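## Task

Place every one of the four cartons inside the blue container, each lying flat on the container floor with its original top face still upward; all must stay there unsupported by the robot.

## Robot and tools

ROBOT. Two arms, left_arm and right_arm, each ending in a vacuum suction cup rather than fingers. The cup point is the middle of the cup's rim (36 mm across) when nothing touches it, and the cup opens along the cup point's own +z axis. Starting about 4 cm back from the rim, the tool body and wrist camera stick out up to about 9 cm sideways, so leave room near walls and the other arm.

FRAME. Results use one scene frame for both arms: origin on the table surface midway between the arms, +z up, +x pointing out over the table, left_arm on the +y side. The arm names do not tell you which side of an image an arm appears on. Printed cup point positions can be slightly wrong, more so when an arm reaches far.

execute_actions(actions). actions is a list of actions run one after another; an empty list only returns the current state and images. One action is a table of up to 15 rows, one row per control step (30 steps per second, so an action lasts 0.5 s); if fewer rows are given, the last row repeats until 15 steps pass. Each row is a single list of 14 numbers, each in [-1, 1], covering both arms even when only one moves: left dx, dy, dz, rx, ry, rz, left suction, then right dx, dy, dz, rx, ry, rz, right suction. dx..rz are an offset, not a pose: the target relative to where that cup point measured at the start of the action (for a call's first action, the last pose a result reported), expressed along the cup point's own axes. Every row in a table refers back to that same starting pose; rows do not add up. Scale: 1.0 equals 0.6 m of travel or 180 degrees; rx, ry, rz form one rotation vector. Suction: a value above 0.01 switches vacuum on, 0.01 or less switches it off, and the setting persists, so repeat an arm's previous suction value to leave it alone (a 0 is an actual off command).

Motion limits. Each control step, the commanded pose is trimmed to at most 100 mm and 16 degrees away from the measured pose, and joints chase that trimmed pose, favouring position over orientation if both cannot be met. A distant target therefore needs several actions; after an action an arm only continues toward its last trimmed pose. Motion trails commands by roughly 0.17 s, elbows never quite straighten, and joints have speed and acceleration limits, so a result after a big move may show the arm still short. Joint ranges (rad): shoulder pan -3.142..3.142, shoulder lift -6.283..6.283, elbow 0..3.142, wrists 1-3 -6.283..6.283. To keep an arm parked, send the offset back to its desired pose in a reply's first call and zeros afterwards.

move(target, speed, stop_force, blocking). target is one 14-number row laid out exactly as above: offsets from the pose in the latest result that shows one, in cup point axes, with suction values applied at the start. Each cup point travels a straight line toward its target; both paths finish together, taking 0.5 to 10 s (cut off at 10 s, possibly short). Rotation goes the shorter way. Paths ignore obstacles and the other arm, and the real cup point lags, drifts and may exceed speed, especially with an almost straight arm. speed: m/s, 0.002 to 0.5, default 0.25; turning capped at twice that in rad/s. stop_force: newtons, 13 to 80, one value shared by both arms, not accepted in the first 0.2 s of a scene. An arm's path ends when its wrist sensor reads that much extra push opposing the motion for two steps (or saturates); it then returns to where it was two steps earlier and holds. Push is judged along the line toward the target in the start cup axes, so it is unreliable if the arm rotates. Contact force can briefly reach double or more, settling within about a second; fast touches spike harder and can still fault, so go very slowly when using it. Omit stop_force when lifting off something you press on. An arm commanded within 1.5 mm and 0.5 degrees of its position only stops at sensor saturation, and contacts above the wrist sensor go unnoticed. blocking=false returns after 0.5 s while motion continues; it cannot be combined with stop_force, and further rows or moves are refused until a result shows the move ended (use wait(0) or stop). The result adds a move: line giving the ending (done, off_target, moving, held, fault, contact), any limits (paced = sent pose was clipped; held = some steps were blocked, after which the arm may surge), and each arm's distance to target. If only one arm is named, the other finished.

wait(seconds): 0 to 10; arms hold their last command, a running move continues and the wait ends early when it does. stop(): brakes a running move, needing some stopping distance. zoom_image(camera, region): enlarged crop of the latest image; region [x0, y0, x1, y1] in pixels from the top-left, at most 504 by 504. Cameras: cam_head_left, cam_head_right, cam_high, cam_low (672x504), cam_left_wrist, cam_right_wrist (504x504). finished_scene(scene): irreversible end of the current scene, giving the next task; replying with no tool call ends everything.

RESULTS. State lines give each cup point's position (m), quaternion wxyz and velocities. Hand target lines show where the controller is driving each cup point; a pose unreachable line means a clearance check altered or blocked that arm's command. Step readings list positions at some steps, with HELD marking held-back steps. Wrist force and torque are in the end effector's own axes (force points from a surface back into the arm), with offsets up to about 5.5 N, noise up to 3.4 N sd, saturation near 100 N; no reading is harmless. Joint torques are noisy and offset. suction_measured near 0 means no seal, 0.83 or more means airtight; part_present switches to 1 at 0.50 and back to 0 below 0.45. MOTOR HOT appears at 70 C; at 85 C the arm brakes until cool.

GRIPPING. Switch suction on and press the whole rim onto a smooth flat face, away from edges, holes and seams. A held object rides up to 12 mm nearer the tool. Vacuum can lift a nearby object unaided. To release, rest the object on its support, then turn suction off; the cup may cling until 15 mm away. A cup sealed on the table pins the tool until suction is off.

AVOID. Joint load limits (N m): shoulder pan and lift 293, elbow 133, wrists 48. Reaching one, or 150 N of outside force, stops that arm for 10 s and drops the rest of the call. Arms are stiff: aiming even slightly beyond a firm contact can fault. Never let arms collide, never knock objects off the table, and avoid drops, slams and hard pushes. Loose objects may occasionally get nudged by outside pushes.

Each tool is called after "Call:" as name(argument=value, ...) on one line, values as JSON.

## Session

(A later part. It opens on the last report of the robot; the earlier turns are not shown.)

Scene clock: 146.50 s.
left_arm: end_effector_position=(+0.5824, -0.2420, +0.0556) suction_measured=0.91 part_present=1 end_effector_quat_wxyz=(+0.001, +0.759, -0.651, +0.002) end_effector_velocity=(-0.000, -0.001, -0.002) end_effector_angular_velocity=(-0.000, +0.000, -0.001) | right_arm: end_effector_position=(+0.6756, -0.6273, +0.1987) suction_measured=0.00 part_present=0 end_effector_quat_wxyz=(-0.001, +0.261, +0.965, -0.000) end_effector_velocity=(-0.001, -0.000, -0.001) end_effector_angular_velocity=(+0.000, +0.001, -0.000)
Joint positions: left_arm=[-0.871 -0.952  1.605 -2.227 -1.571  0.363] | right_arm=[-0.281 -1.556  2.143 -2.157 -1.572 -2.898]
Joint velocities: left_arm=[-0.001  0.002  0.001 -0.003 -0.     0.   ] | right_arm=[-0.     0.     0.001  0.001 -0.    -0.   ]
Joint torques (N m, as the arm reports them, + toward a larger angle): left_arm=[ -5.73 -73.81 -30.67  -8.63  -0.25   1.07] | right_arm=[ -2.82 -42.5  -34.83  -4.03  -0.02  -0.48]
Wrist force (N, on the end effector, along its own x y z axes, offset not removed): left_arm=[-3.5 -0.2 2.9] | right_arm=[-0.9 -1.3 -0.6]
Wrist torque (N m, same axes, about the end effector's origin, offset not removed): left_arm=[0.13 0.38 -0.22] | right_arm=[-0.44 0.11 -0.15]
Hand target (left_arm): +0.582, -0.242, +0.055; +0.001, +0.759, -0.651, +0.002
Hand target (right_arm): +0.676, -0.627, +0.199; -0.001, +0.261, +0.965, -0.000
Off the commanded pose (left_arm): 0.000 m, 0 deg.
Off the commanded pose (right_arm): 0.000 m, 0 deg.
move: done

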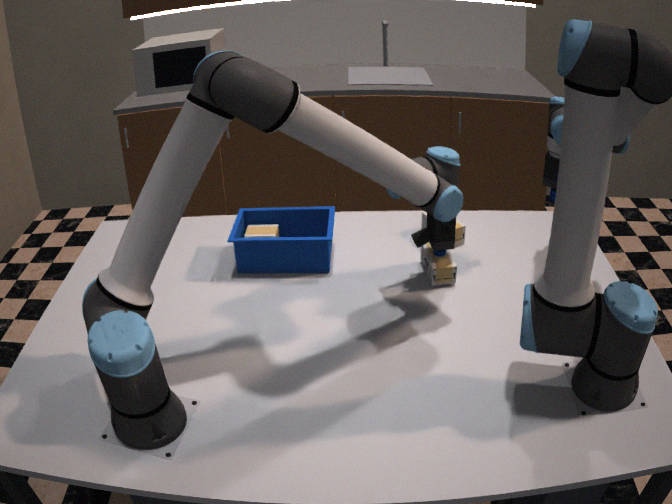

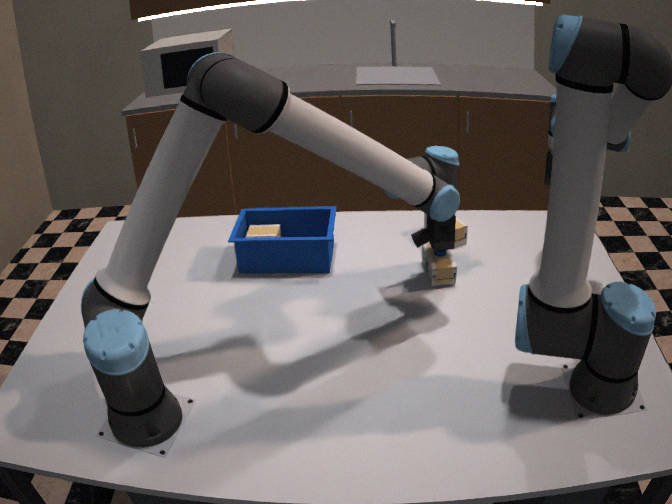

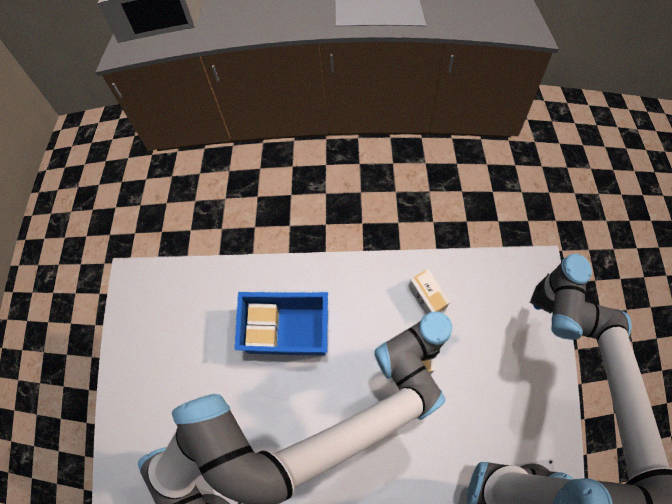

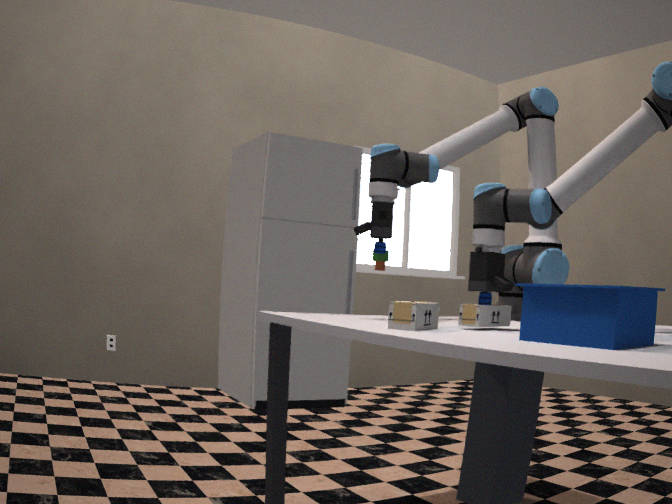

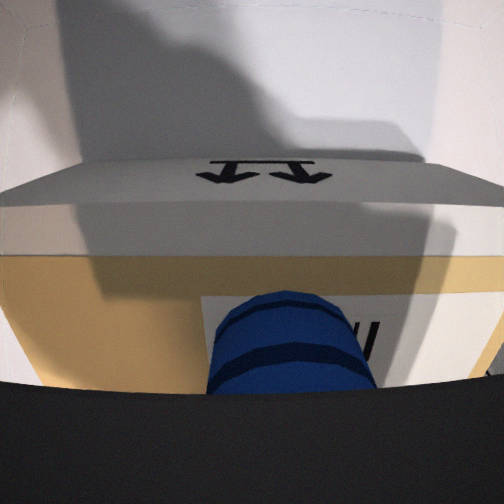

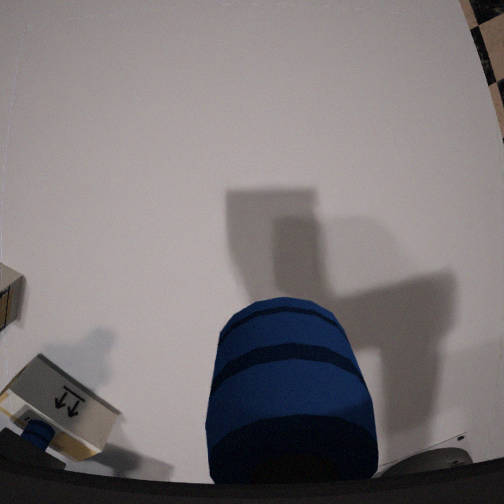

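Call:
move(target=[0,0,-0.24,0,0,0,1,0,0,0,0,0,0,0], speed=0.2)

Call:
move(target=[-0.640,-0.209,0,0,0,0.5485,1,0,0,0,0,0,0,0], speed=0.3)

Call:
move(target=[0,0,0.105,0,0,0,1,0,0,0,0,0,0,0], speed=0.05, stop_force=15)

Scene clock: 155.10 s.
left_arm: end_effector_position=(+0.5822, -0.2416, +0.1994) suction_measured=0.91 part_present=1 end_effector_quat_wxyz=(+0.001, +0.759, -0.651, +0.002) end_effector_velocity=(-0.000, -0.000, +0.002) end_effector_angular_velocity=(+0.001, +0.001, +0.001) | right_arm: end_effector_position=(+0.6756, -0.6273, +0.1987) suction_measured=0.00 part_present=0 end_effector_quat_wxyz=(-0.001, +0.261, +0.965, -0.000) end_effector_velocity=(-0.000, -0.001, -0.000) end_effector_angular_velocity=(-0.000, +0.001, -0.001)
Joint positions: left_arm=[-0.871 -1.075  1.514 -2.013 -1.571  0.363] | right_arm=[-0.281 -1.556  2.143 -2.157 -1.572 -2.898]
Joint velocities: left_arm=[-0.    -0.001 -0.002  0.004  0.    -0.001] | right_arm=[-0.001  0.     0.001 -0.    -0.    -0.   ]
Joint torques (N m, as the arm reports them, + toward a larger angle): left_arm=[ -13.57 -113.13  -52.59   -0.88    0.22   -2.65] | right_arm=[ -0.81 -42.41 -37.17  -4.19  -0.43  -0.46]
Wrist force (N, on the end effector, along its own x y z axes, offset not removed): left_arm=[2.7 0.3 3.8] | right_arm=[2.0 -2.1 -1.4]
Wrist torque (N m, same axes, about the end effector's origin, offset not removed): left_arm=[0.09 -0.57 -0.07] | right_arm=[-0.56 -0.44 -0.04]
Hand target (left_arm): +0.582, -0.242, +0.200; +0.001, +0.759, -0.651, +0.002
Hand target (right_arm): +0.676, -0.627, +0.199; -0.001, +0.261, +0.965, -0.000
Off the commanded pose (left_arm): 0.000 m, 0 deg.
Off the commanded pose (right_arm): 0.000 m, 0 deg.
move: done

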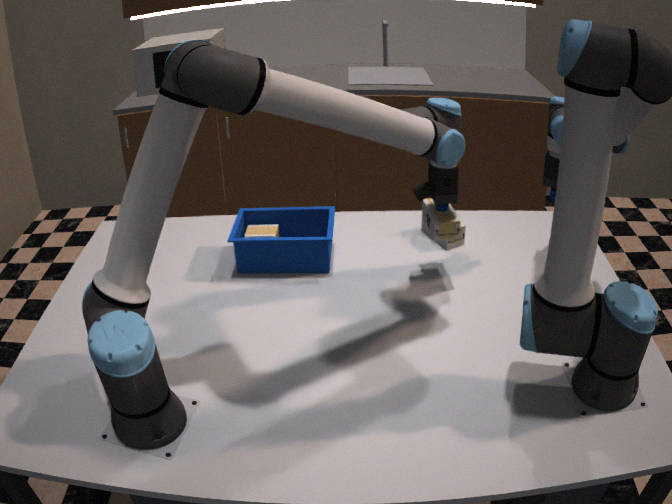

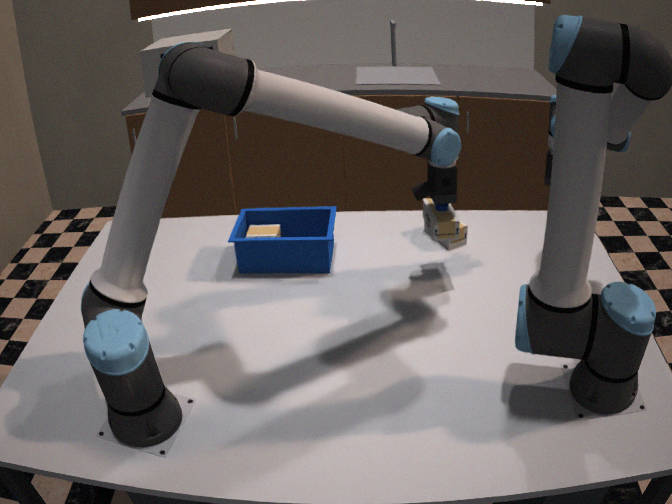

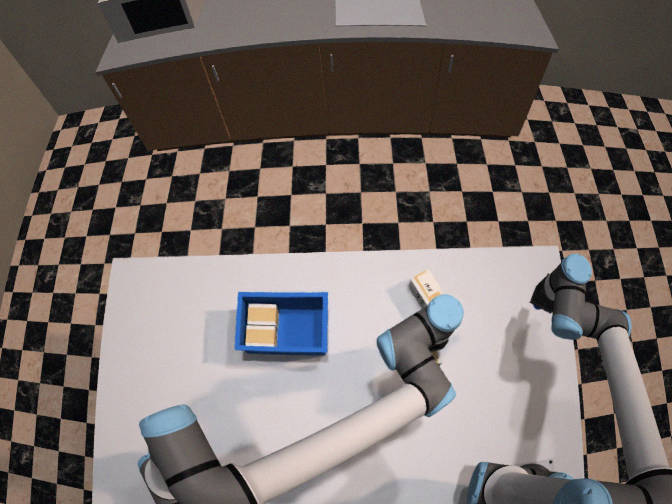

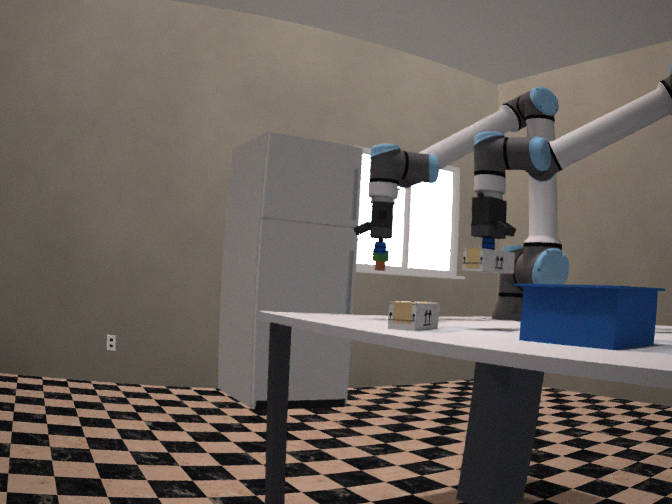

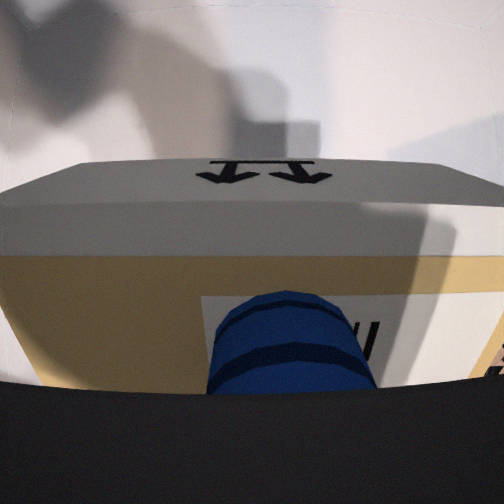

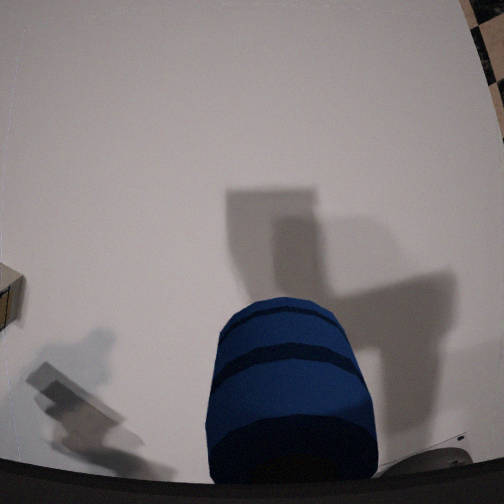

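Scene clock: 158.50 s.
left_arm: end_effector_position=(+0.6474, +0.1569, +0.1989) suction_measured=0.91 part_present=1 end_effector_quat_wxyz=(+0.001, -0.001, +1.000, -0.001) end_effector_velocity=(+0.001, +0.001, -0.000) end_effector_angular_velocity=(-0.001, -0.000, -0.010) | right_arm: end_effector_position=(+0.6756, -0.6273, +0.1987) suction_measured=0.00 part_present=0 end_effector_quat_wxyz=(-0.001, +0.261, +0.965, -0.000) end_effector_velocity=(+0.000, +0.000, -0.000) end_effector_angular_velocity=(-0.001, -0.001, +0.002)
Joint positions: left_arm=[-0.498 -1.366  1.928 -2.136 -1.571  2.459] | right_arm=[-0.281 -1.556  2.143 -2.157 -1.572 -2.898]
Joint velocities: left_arm=[ 0.002  0.     0.001 -0.001 -0.     0.013] | right_arm=[ 0.     0.     0.001 -0.002 -0.    -0.001]
Joint torques (N m, as the arm reports them, + toward a larger angle): left_arm=[  9.61 -86.32 -33.69  -8.31  -2.04   1.95] | right_arm=[  0.03 -42.53 -35.44  -3.81  -0.55  -0.61]
Wrist force (N, on the end effector, along its own x y z axes, offset not removed): left_arm=[0.2 2.0 0.6] | right_arm=[1.5 -4.6 -0.7]
Wrist torque (N m, same axes, about the end effector's origin, offset not removed): left_arm=[0.35 -0.19 -0.05] | right_arm=[-0.89 -0.33 0.03]
Hand target (left_arm): +0.647, +0.157, +0.199; +0.001, -0.001, +1.000, -0.001
Hand target (right_arm): +0.676, -0.627, +0.199; -0.001, +0.261, +0.965, -0.000
Off the commanded pose (left_arm): 0.001 m, 0 deg.
Off the commanded pose (right_arm): 0.000 m, 0 deg.
move: done

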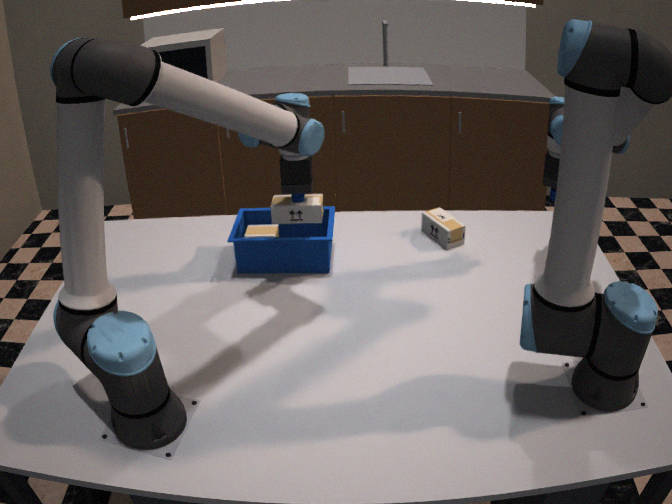

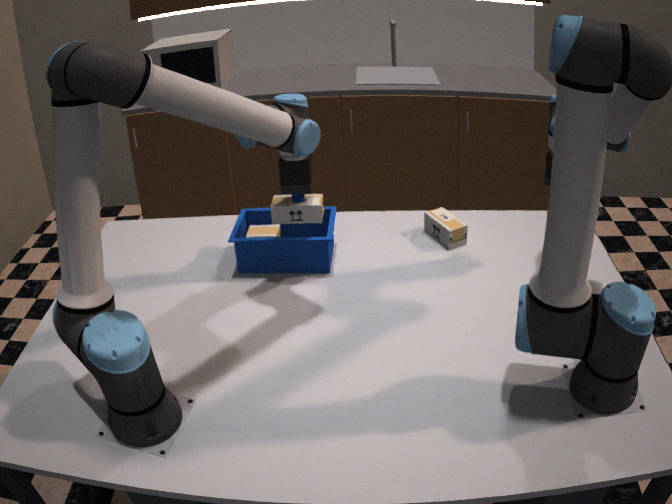

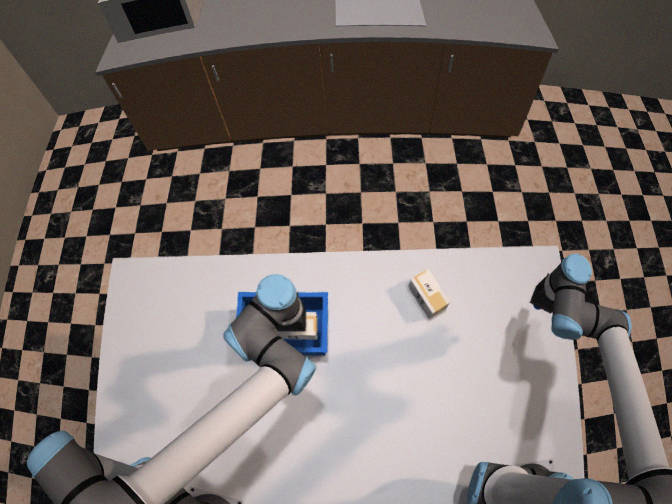

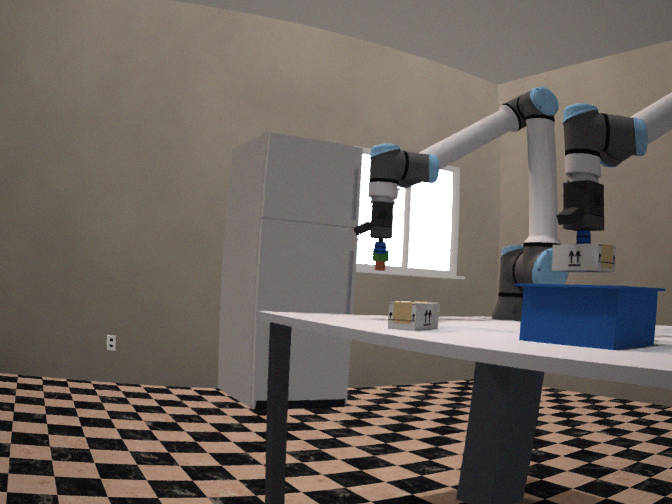

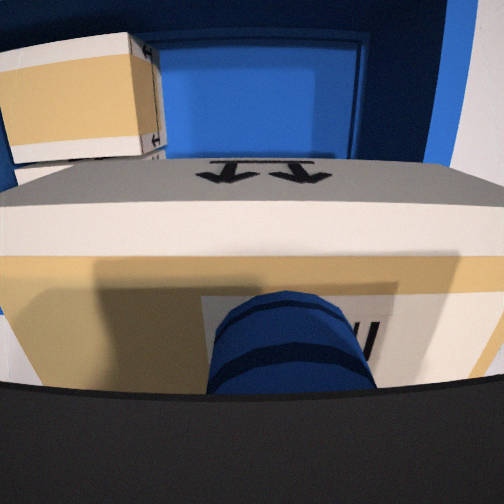

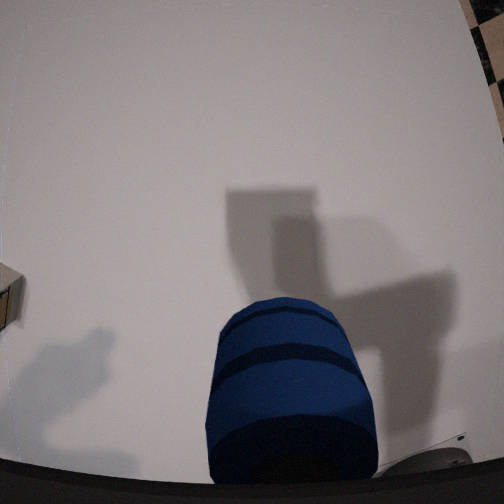

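Scene clock: 160.13 s.
left_arm: end_effector_position=(+0.6475, +0.1568, +0.1361) suction_measured=0.91 part_present=1 end_effector_quat_wxyz=(+0.001, -0.001, +1.000, -0.001) end_effector_velocity=(+0.000, +0.000, -0.002) end_effector_angular_velocity=(-0.001, -0.000, +0.000) | right_arm: end_effector_position=(+0.6756, -0.6273, +0.1987) suction_measured=0.00 part_present=0 end_effector_quat_wxyz=(-0.001, +0.261, +0.965, -0.000) end_effector_velocity=(+0.000, +0.000, +0.000) end_effector_angular_velocity=(-0.001, -0.000, -0.001)
Joint positions: left_arm=[-0.498 -1.301  1.978 -2.251 -1.571  2.459] | right_arm=[-0.281 -1.556  2.143 -2.157 -1.572 -2.898]
Joint velocities: left_arm=[ 0.     0.002  0.001 -0.004 -0.     0.   ] | right_arm=[ 0.001 -0.    -0.    -0.    -0.001  0.002]
Joint torques (N m, as the arm reports them, + toward a larger angle): left_arm=[ -7.42 -47.93 -31.33  -8.71   1.83  -1.93] | right_arm=[  1.37 -44.84 -36.48  -3.94   0.18  -0.73]
Wrist force (N, on the end effector, along its own x y z axes, offset not removed): left_arm=[-1.5 0.5 2.9] | right_arm=[0.6 -3.6 -0.5]
Wrist torque (N m, same axes, about the end effector's origin, offset not removed): left_arm=[0.15 0.09 -0.14] | right_arm=[-0.76 -0.39 0.11]
Hand target (left_arm): +0.648, +0.157, +0.136; +0.001, -0.001, +1.000, -0.001
Hand target (right_arm): +0.676, -0.627, +0.199; -0.001, +0.261, +0.965, -0.000
Off the commanded pose (left_arm): 0.000 m, 0 deg.
Off the commanded pose (right_arm): 0.000 m, 0 deg.
move: done

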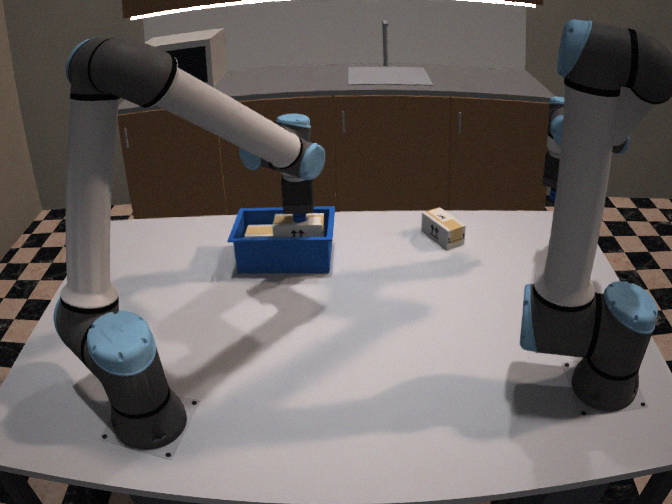

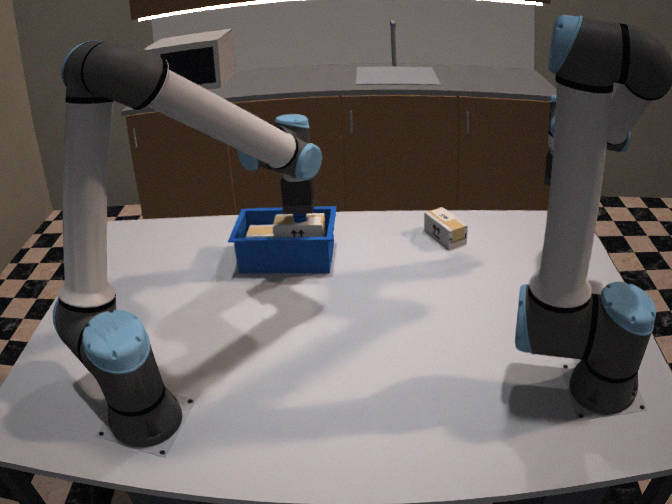

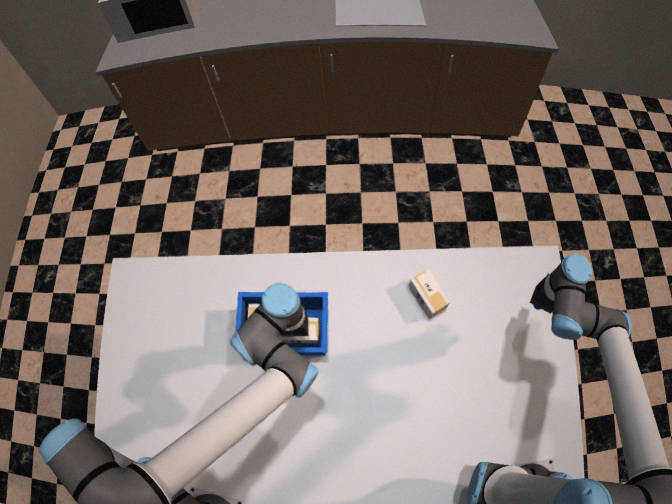

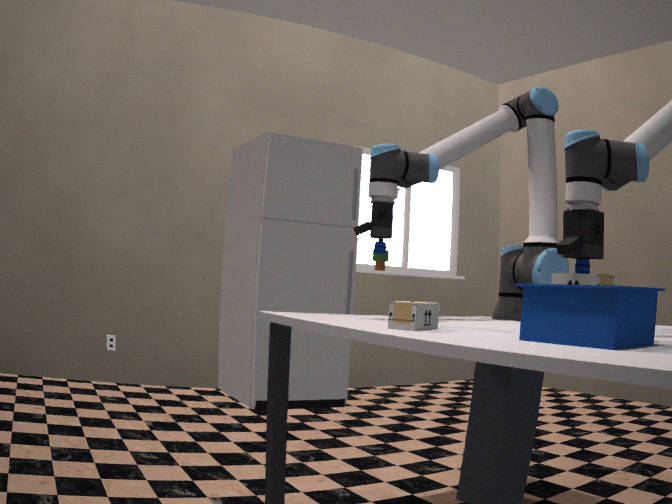

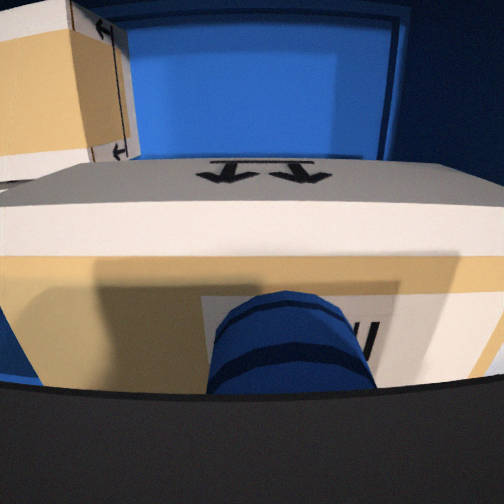

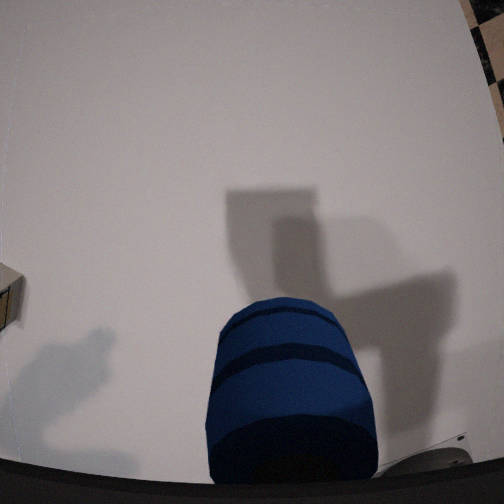

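Call:
move(target=[0,-0.008,0.012,0,0,0,1,0,0,0,0,0,0,0], speed=0.01)

Call:
move(target=[0,0,0.092,0,0,0,1,0,0,0,0,0,0,0], speed=0.02, stop_force=13)

Scene clock: 164.20 s.
left_arm: end_effector_position=(+0.6475, +0.1521, +0.1290) suction_measured=0.91 part_present=1 end_effector_quat_wxyz=(+0.001, -0.001, +1.000, -0.001) end_effector_velocity=(-0.000, -0.002, -0.002) end_effector_angular_velocity=(-0.000, +0.000, -0.001) | right_arm: end_effector_position=(+0.6756, -0.6273, +0.1987) suction_measured=0.00 part_present=0 end_effector_quat_wxyz=(-0.001, +0.261, +0.965, -0.000) end_effector_velocity=(-0.000, -0.000, +0.000) end_effector_angular_velocity=(-0.001, +0.001, +0.001)
Joint positions: left_arm=[-0.503 -1.29   1.979 -2.263 -1.571  2.454] | right_arm=[-0.281 -1.556  2.143 -2.157 -1.572 -2.898]
Joint velocities: left_arm=[-0.002  0.002  0.    -0.002 -0.001 -0.001] | right_arm=[-0.    -0.    -0.     0.001 -0.001 -0.001]
Joint torques (N m, as the arm reports them, + toward a larger angle): left_arm=[-11.11 -47.47 -29.62  -7.99   1.91  -3.1 ] | right_arm=[  0.6  -41.01 -34.54  -3.88   0.2   -0.49]
Wrist force (N, on the end effector, along its own x y z axes, offset not removed): left_arm=[0.3 -2.5 1.2] | right_arm=[1.2 -2.1 -0.7]
Wrist torque (N m, same axes, about the end effector's origin, offset not removed): left_arm=[-0.34 -0.30 -0.09] | right_arm=[-0.58 -0.33 0.08]
Hand target (left_arm): +0.648, +0.152, +0.129; +0.001, -0.001, +1.000, -0.001
Hand target (right_arm): +0.676, -0.627, +0.199; -0.001, +0.261, +0.965, -0.000
Off the commanded pose (left_arm): 0.000 m, 0 deg.
Off the commanded pose (right_arm): 0.000 m, 0 deg.
move: done

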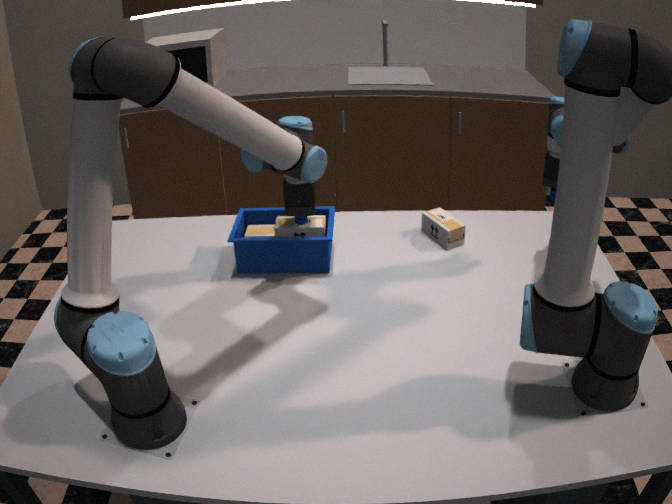

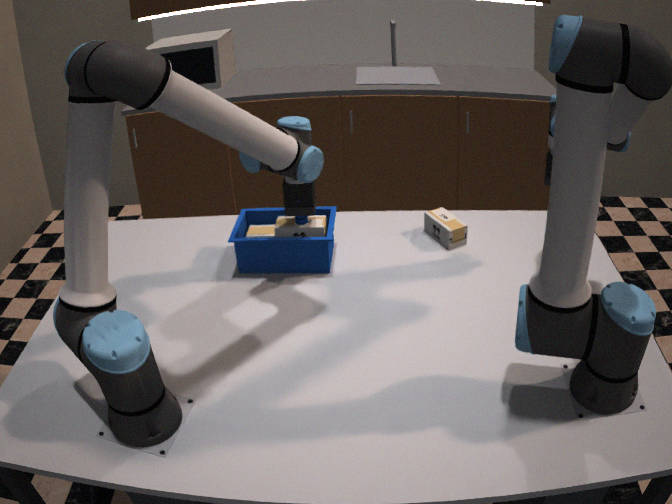

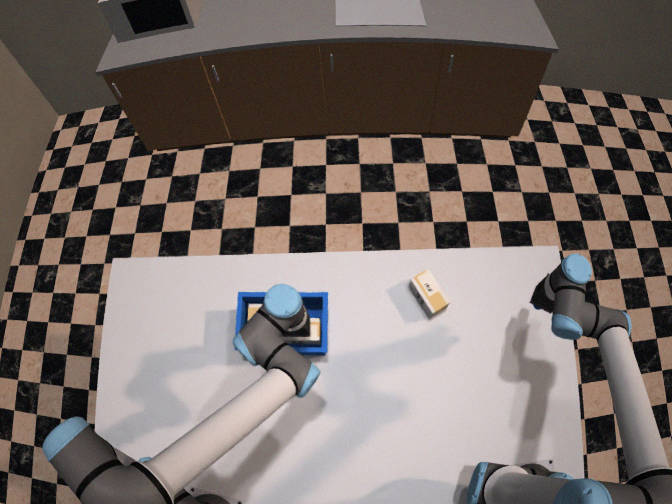

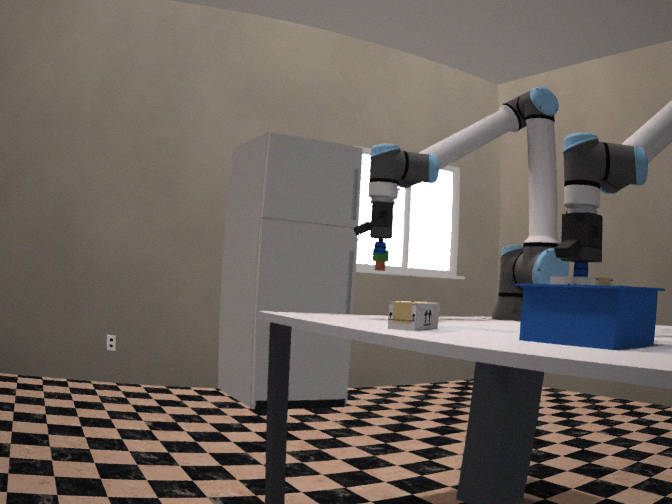

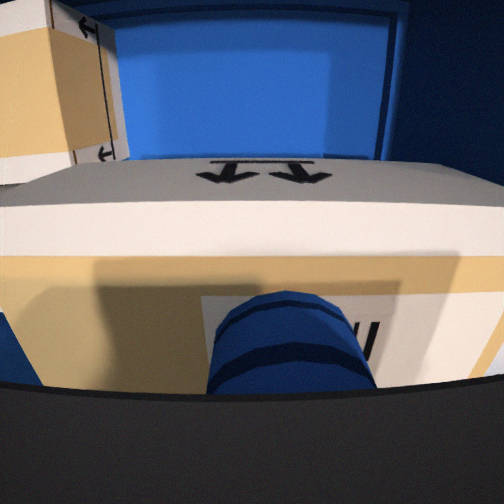

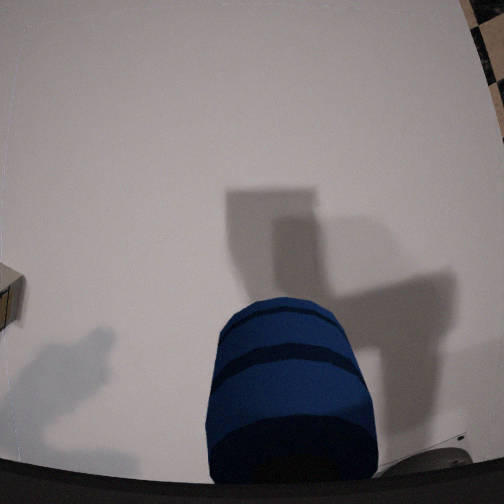

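Scene clock: 167.27 s.
left_arm: end_effector_position=(+0.6476, +0.1520, +0.0740) suction_measured=0.91 part_present=1 end_effector_quat_wxyz=(+0.001, -0.001, +1.000, -0.001) end_effector_velocity=(-0.000, -0.000, -0.001) end_effector_angular_velocity=(+0.000, -0.001, -0.000) | right_arm: end_effector_position=(+0.6756, -0.6273, +0.1987) suction_measured=0.00 part_present=0 end_effector_quat_wxyz=(-0.001, +0.261, +0.965, -0.000) end_effector_velocity=(+0.000, +0.001, +0.000) end_effector_angular_velocity=(+0.000, -0.000, +0.002)
Joint positions: left_arm=[-0.503 -1.224  2.013 -2.364 -1.571  2.454] | right_arm=[-0.281 -1.556  2.143 -2.157 -1.572 -2.898]
Joint velocities: left_arm=[-0.001  0.001  0.001 -0.003  0.001 -0.   ] | right_arm=[ 0.001 -0.    -0.     0.     0.    -0.001]
Joint torques (N m, as the arm reports them, + toward a larger angle): left_arm=[ 13.83 -52.2  -29.39  -8.34   0.77   2.32] | right_arm=[  0.09 -42.39 -34.4   -3.71  -0.23  -0.53]
Wrist force (N, on the end effector, along its own x y z axes, offset not removed): left_arm=[-1.7 -1.4 3.5] | right_arm=[1.3 -4.9 -0.2]
Wrist torque (N m, same axes, about the end effector's origin, offset not removed): left_arm=[-0.20 0.09 -0.13] | right_arm=[-0.99 -0.35 0.00]
Hand target (left_arm): +0.648, +0.152, +0.074; +0.001, -0.001, +1.000, -0.001
Hand target (right_arm): +0.676, -0.627, +0.199; -0.001, +0.261, +0.965, -0.000
Off the commanded pose (left_arm): 0.000 m, 0 deg.
Off the commanded pose (right_arm): 0.000 m, 0 deg.
move: done

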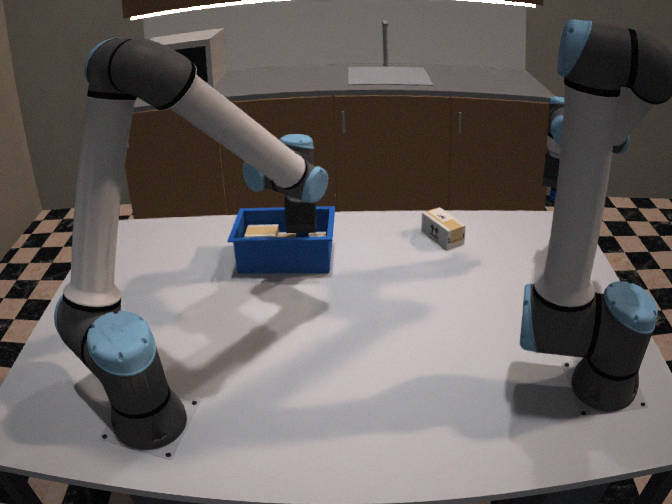

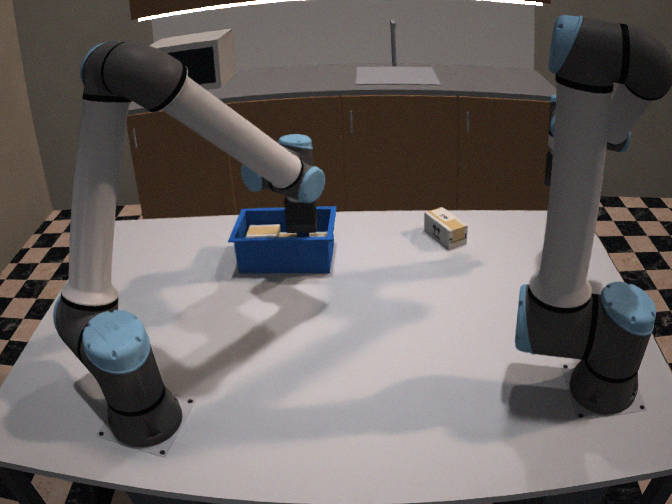

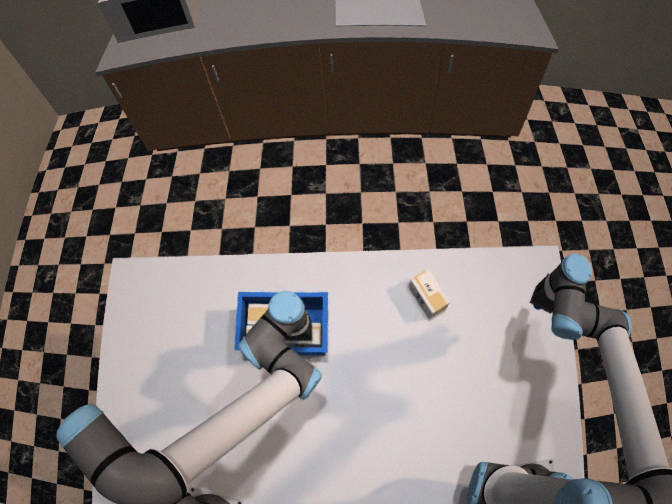

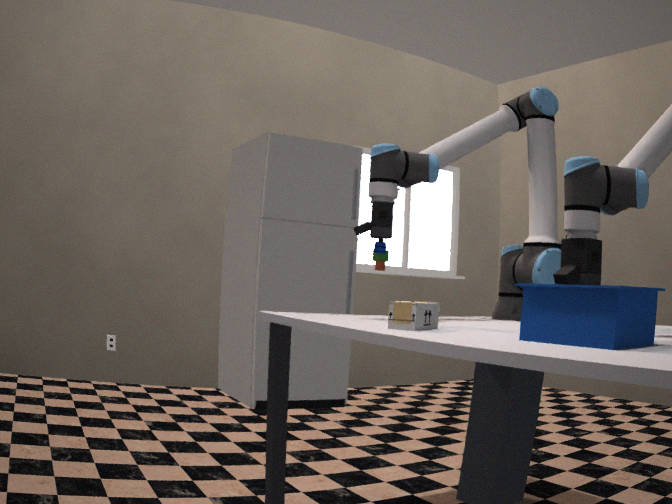

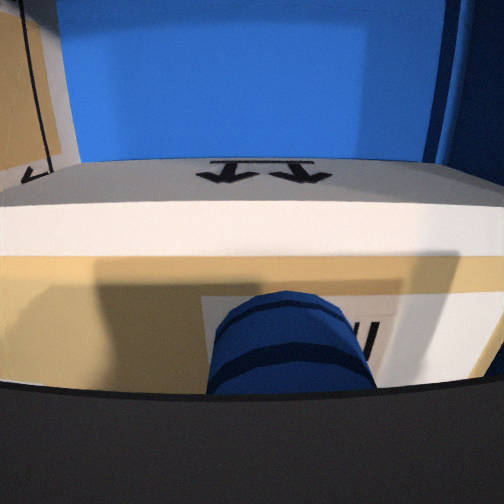

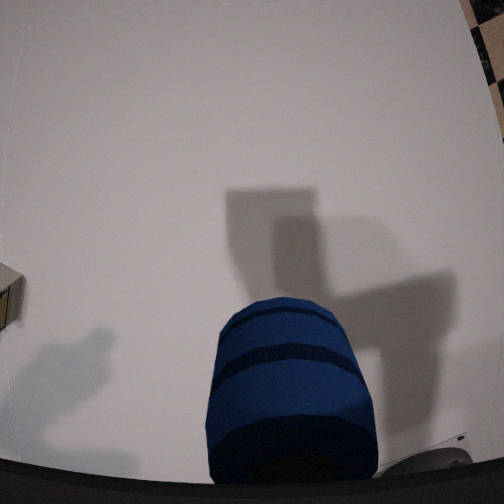

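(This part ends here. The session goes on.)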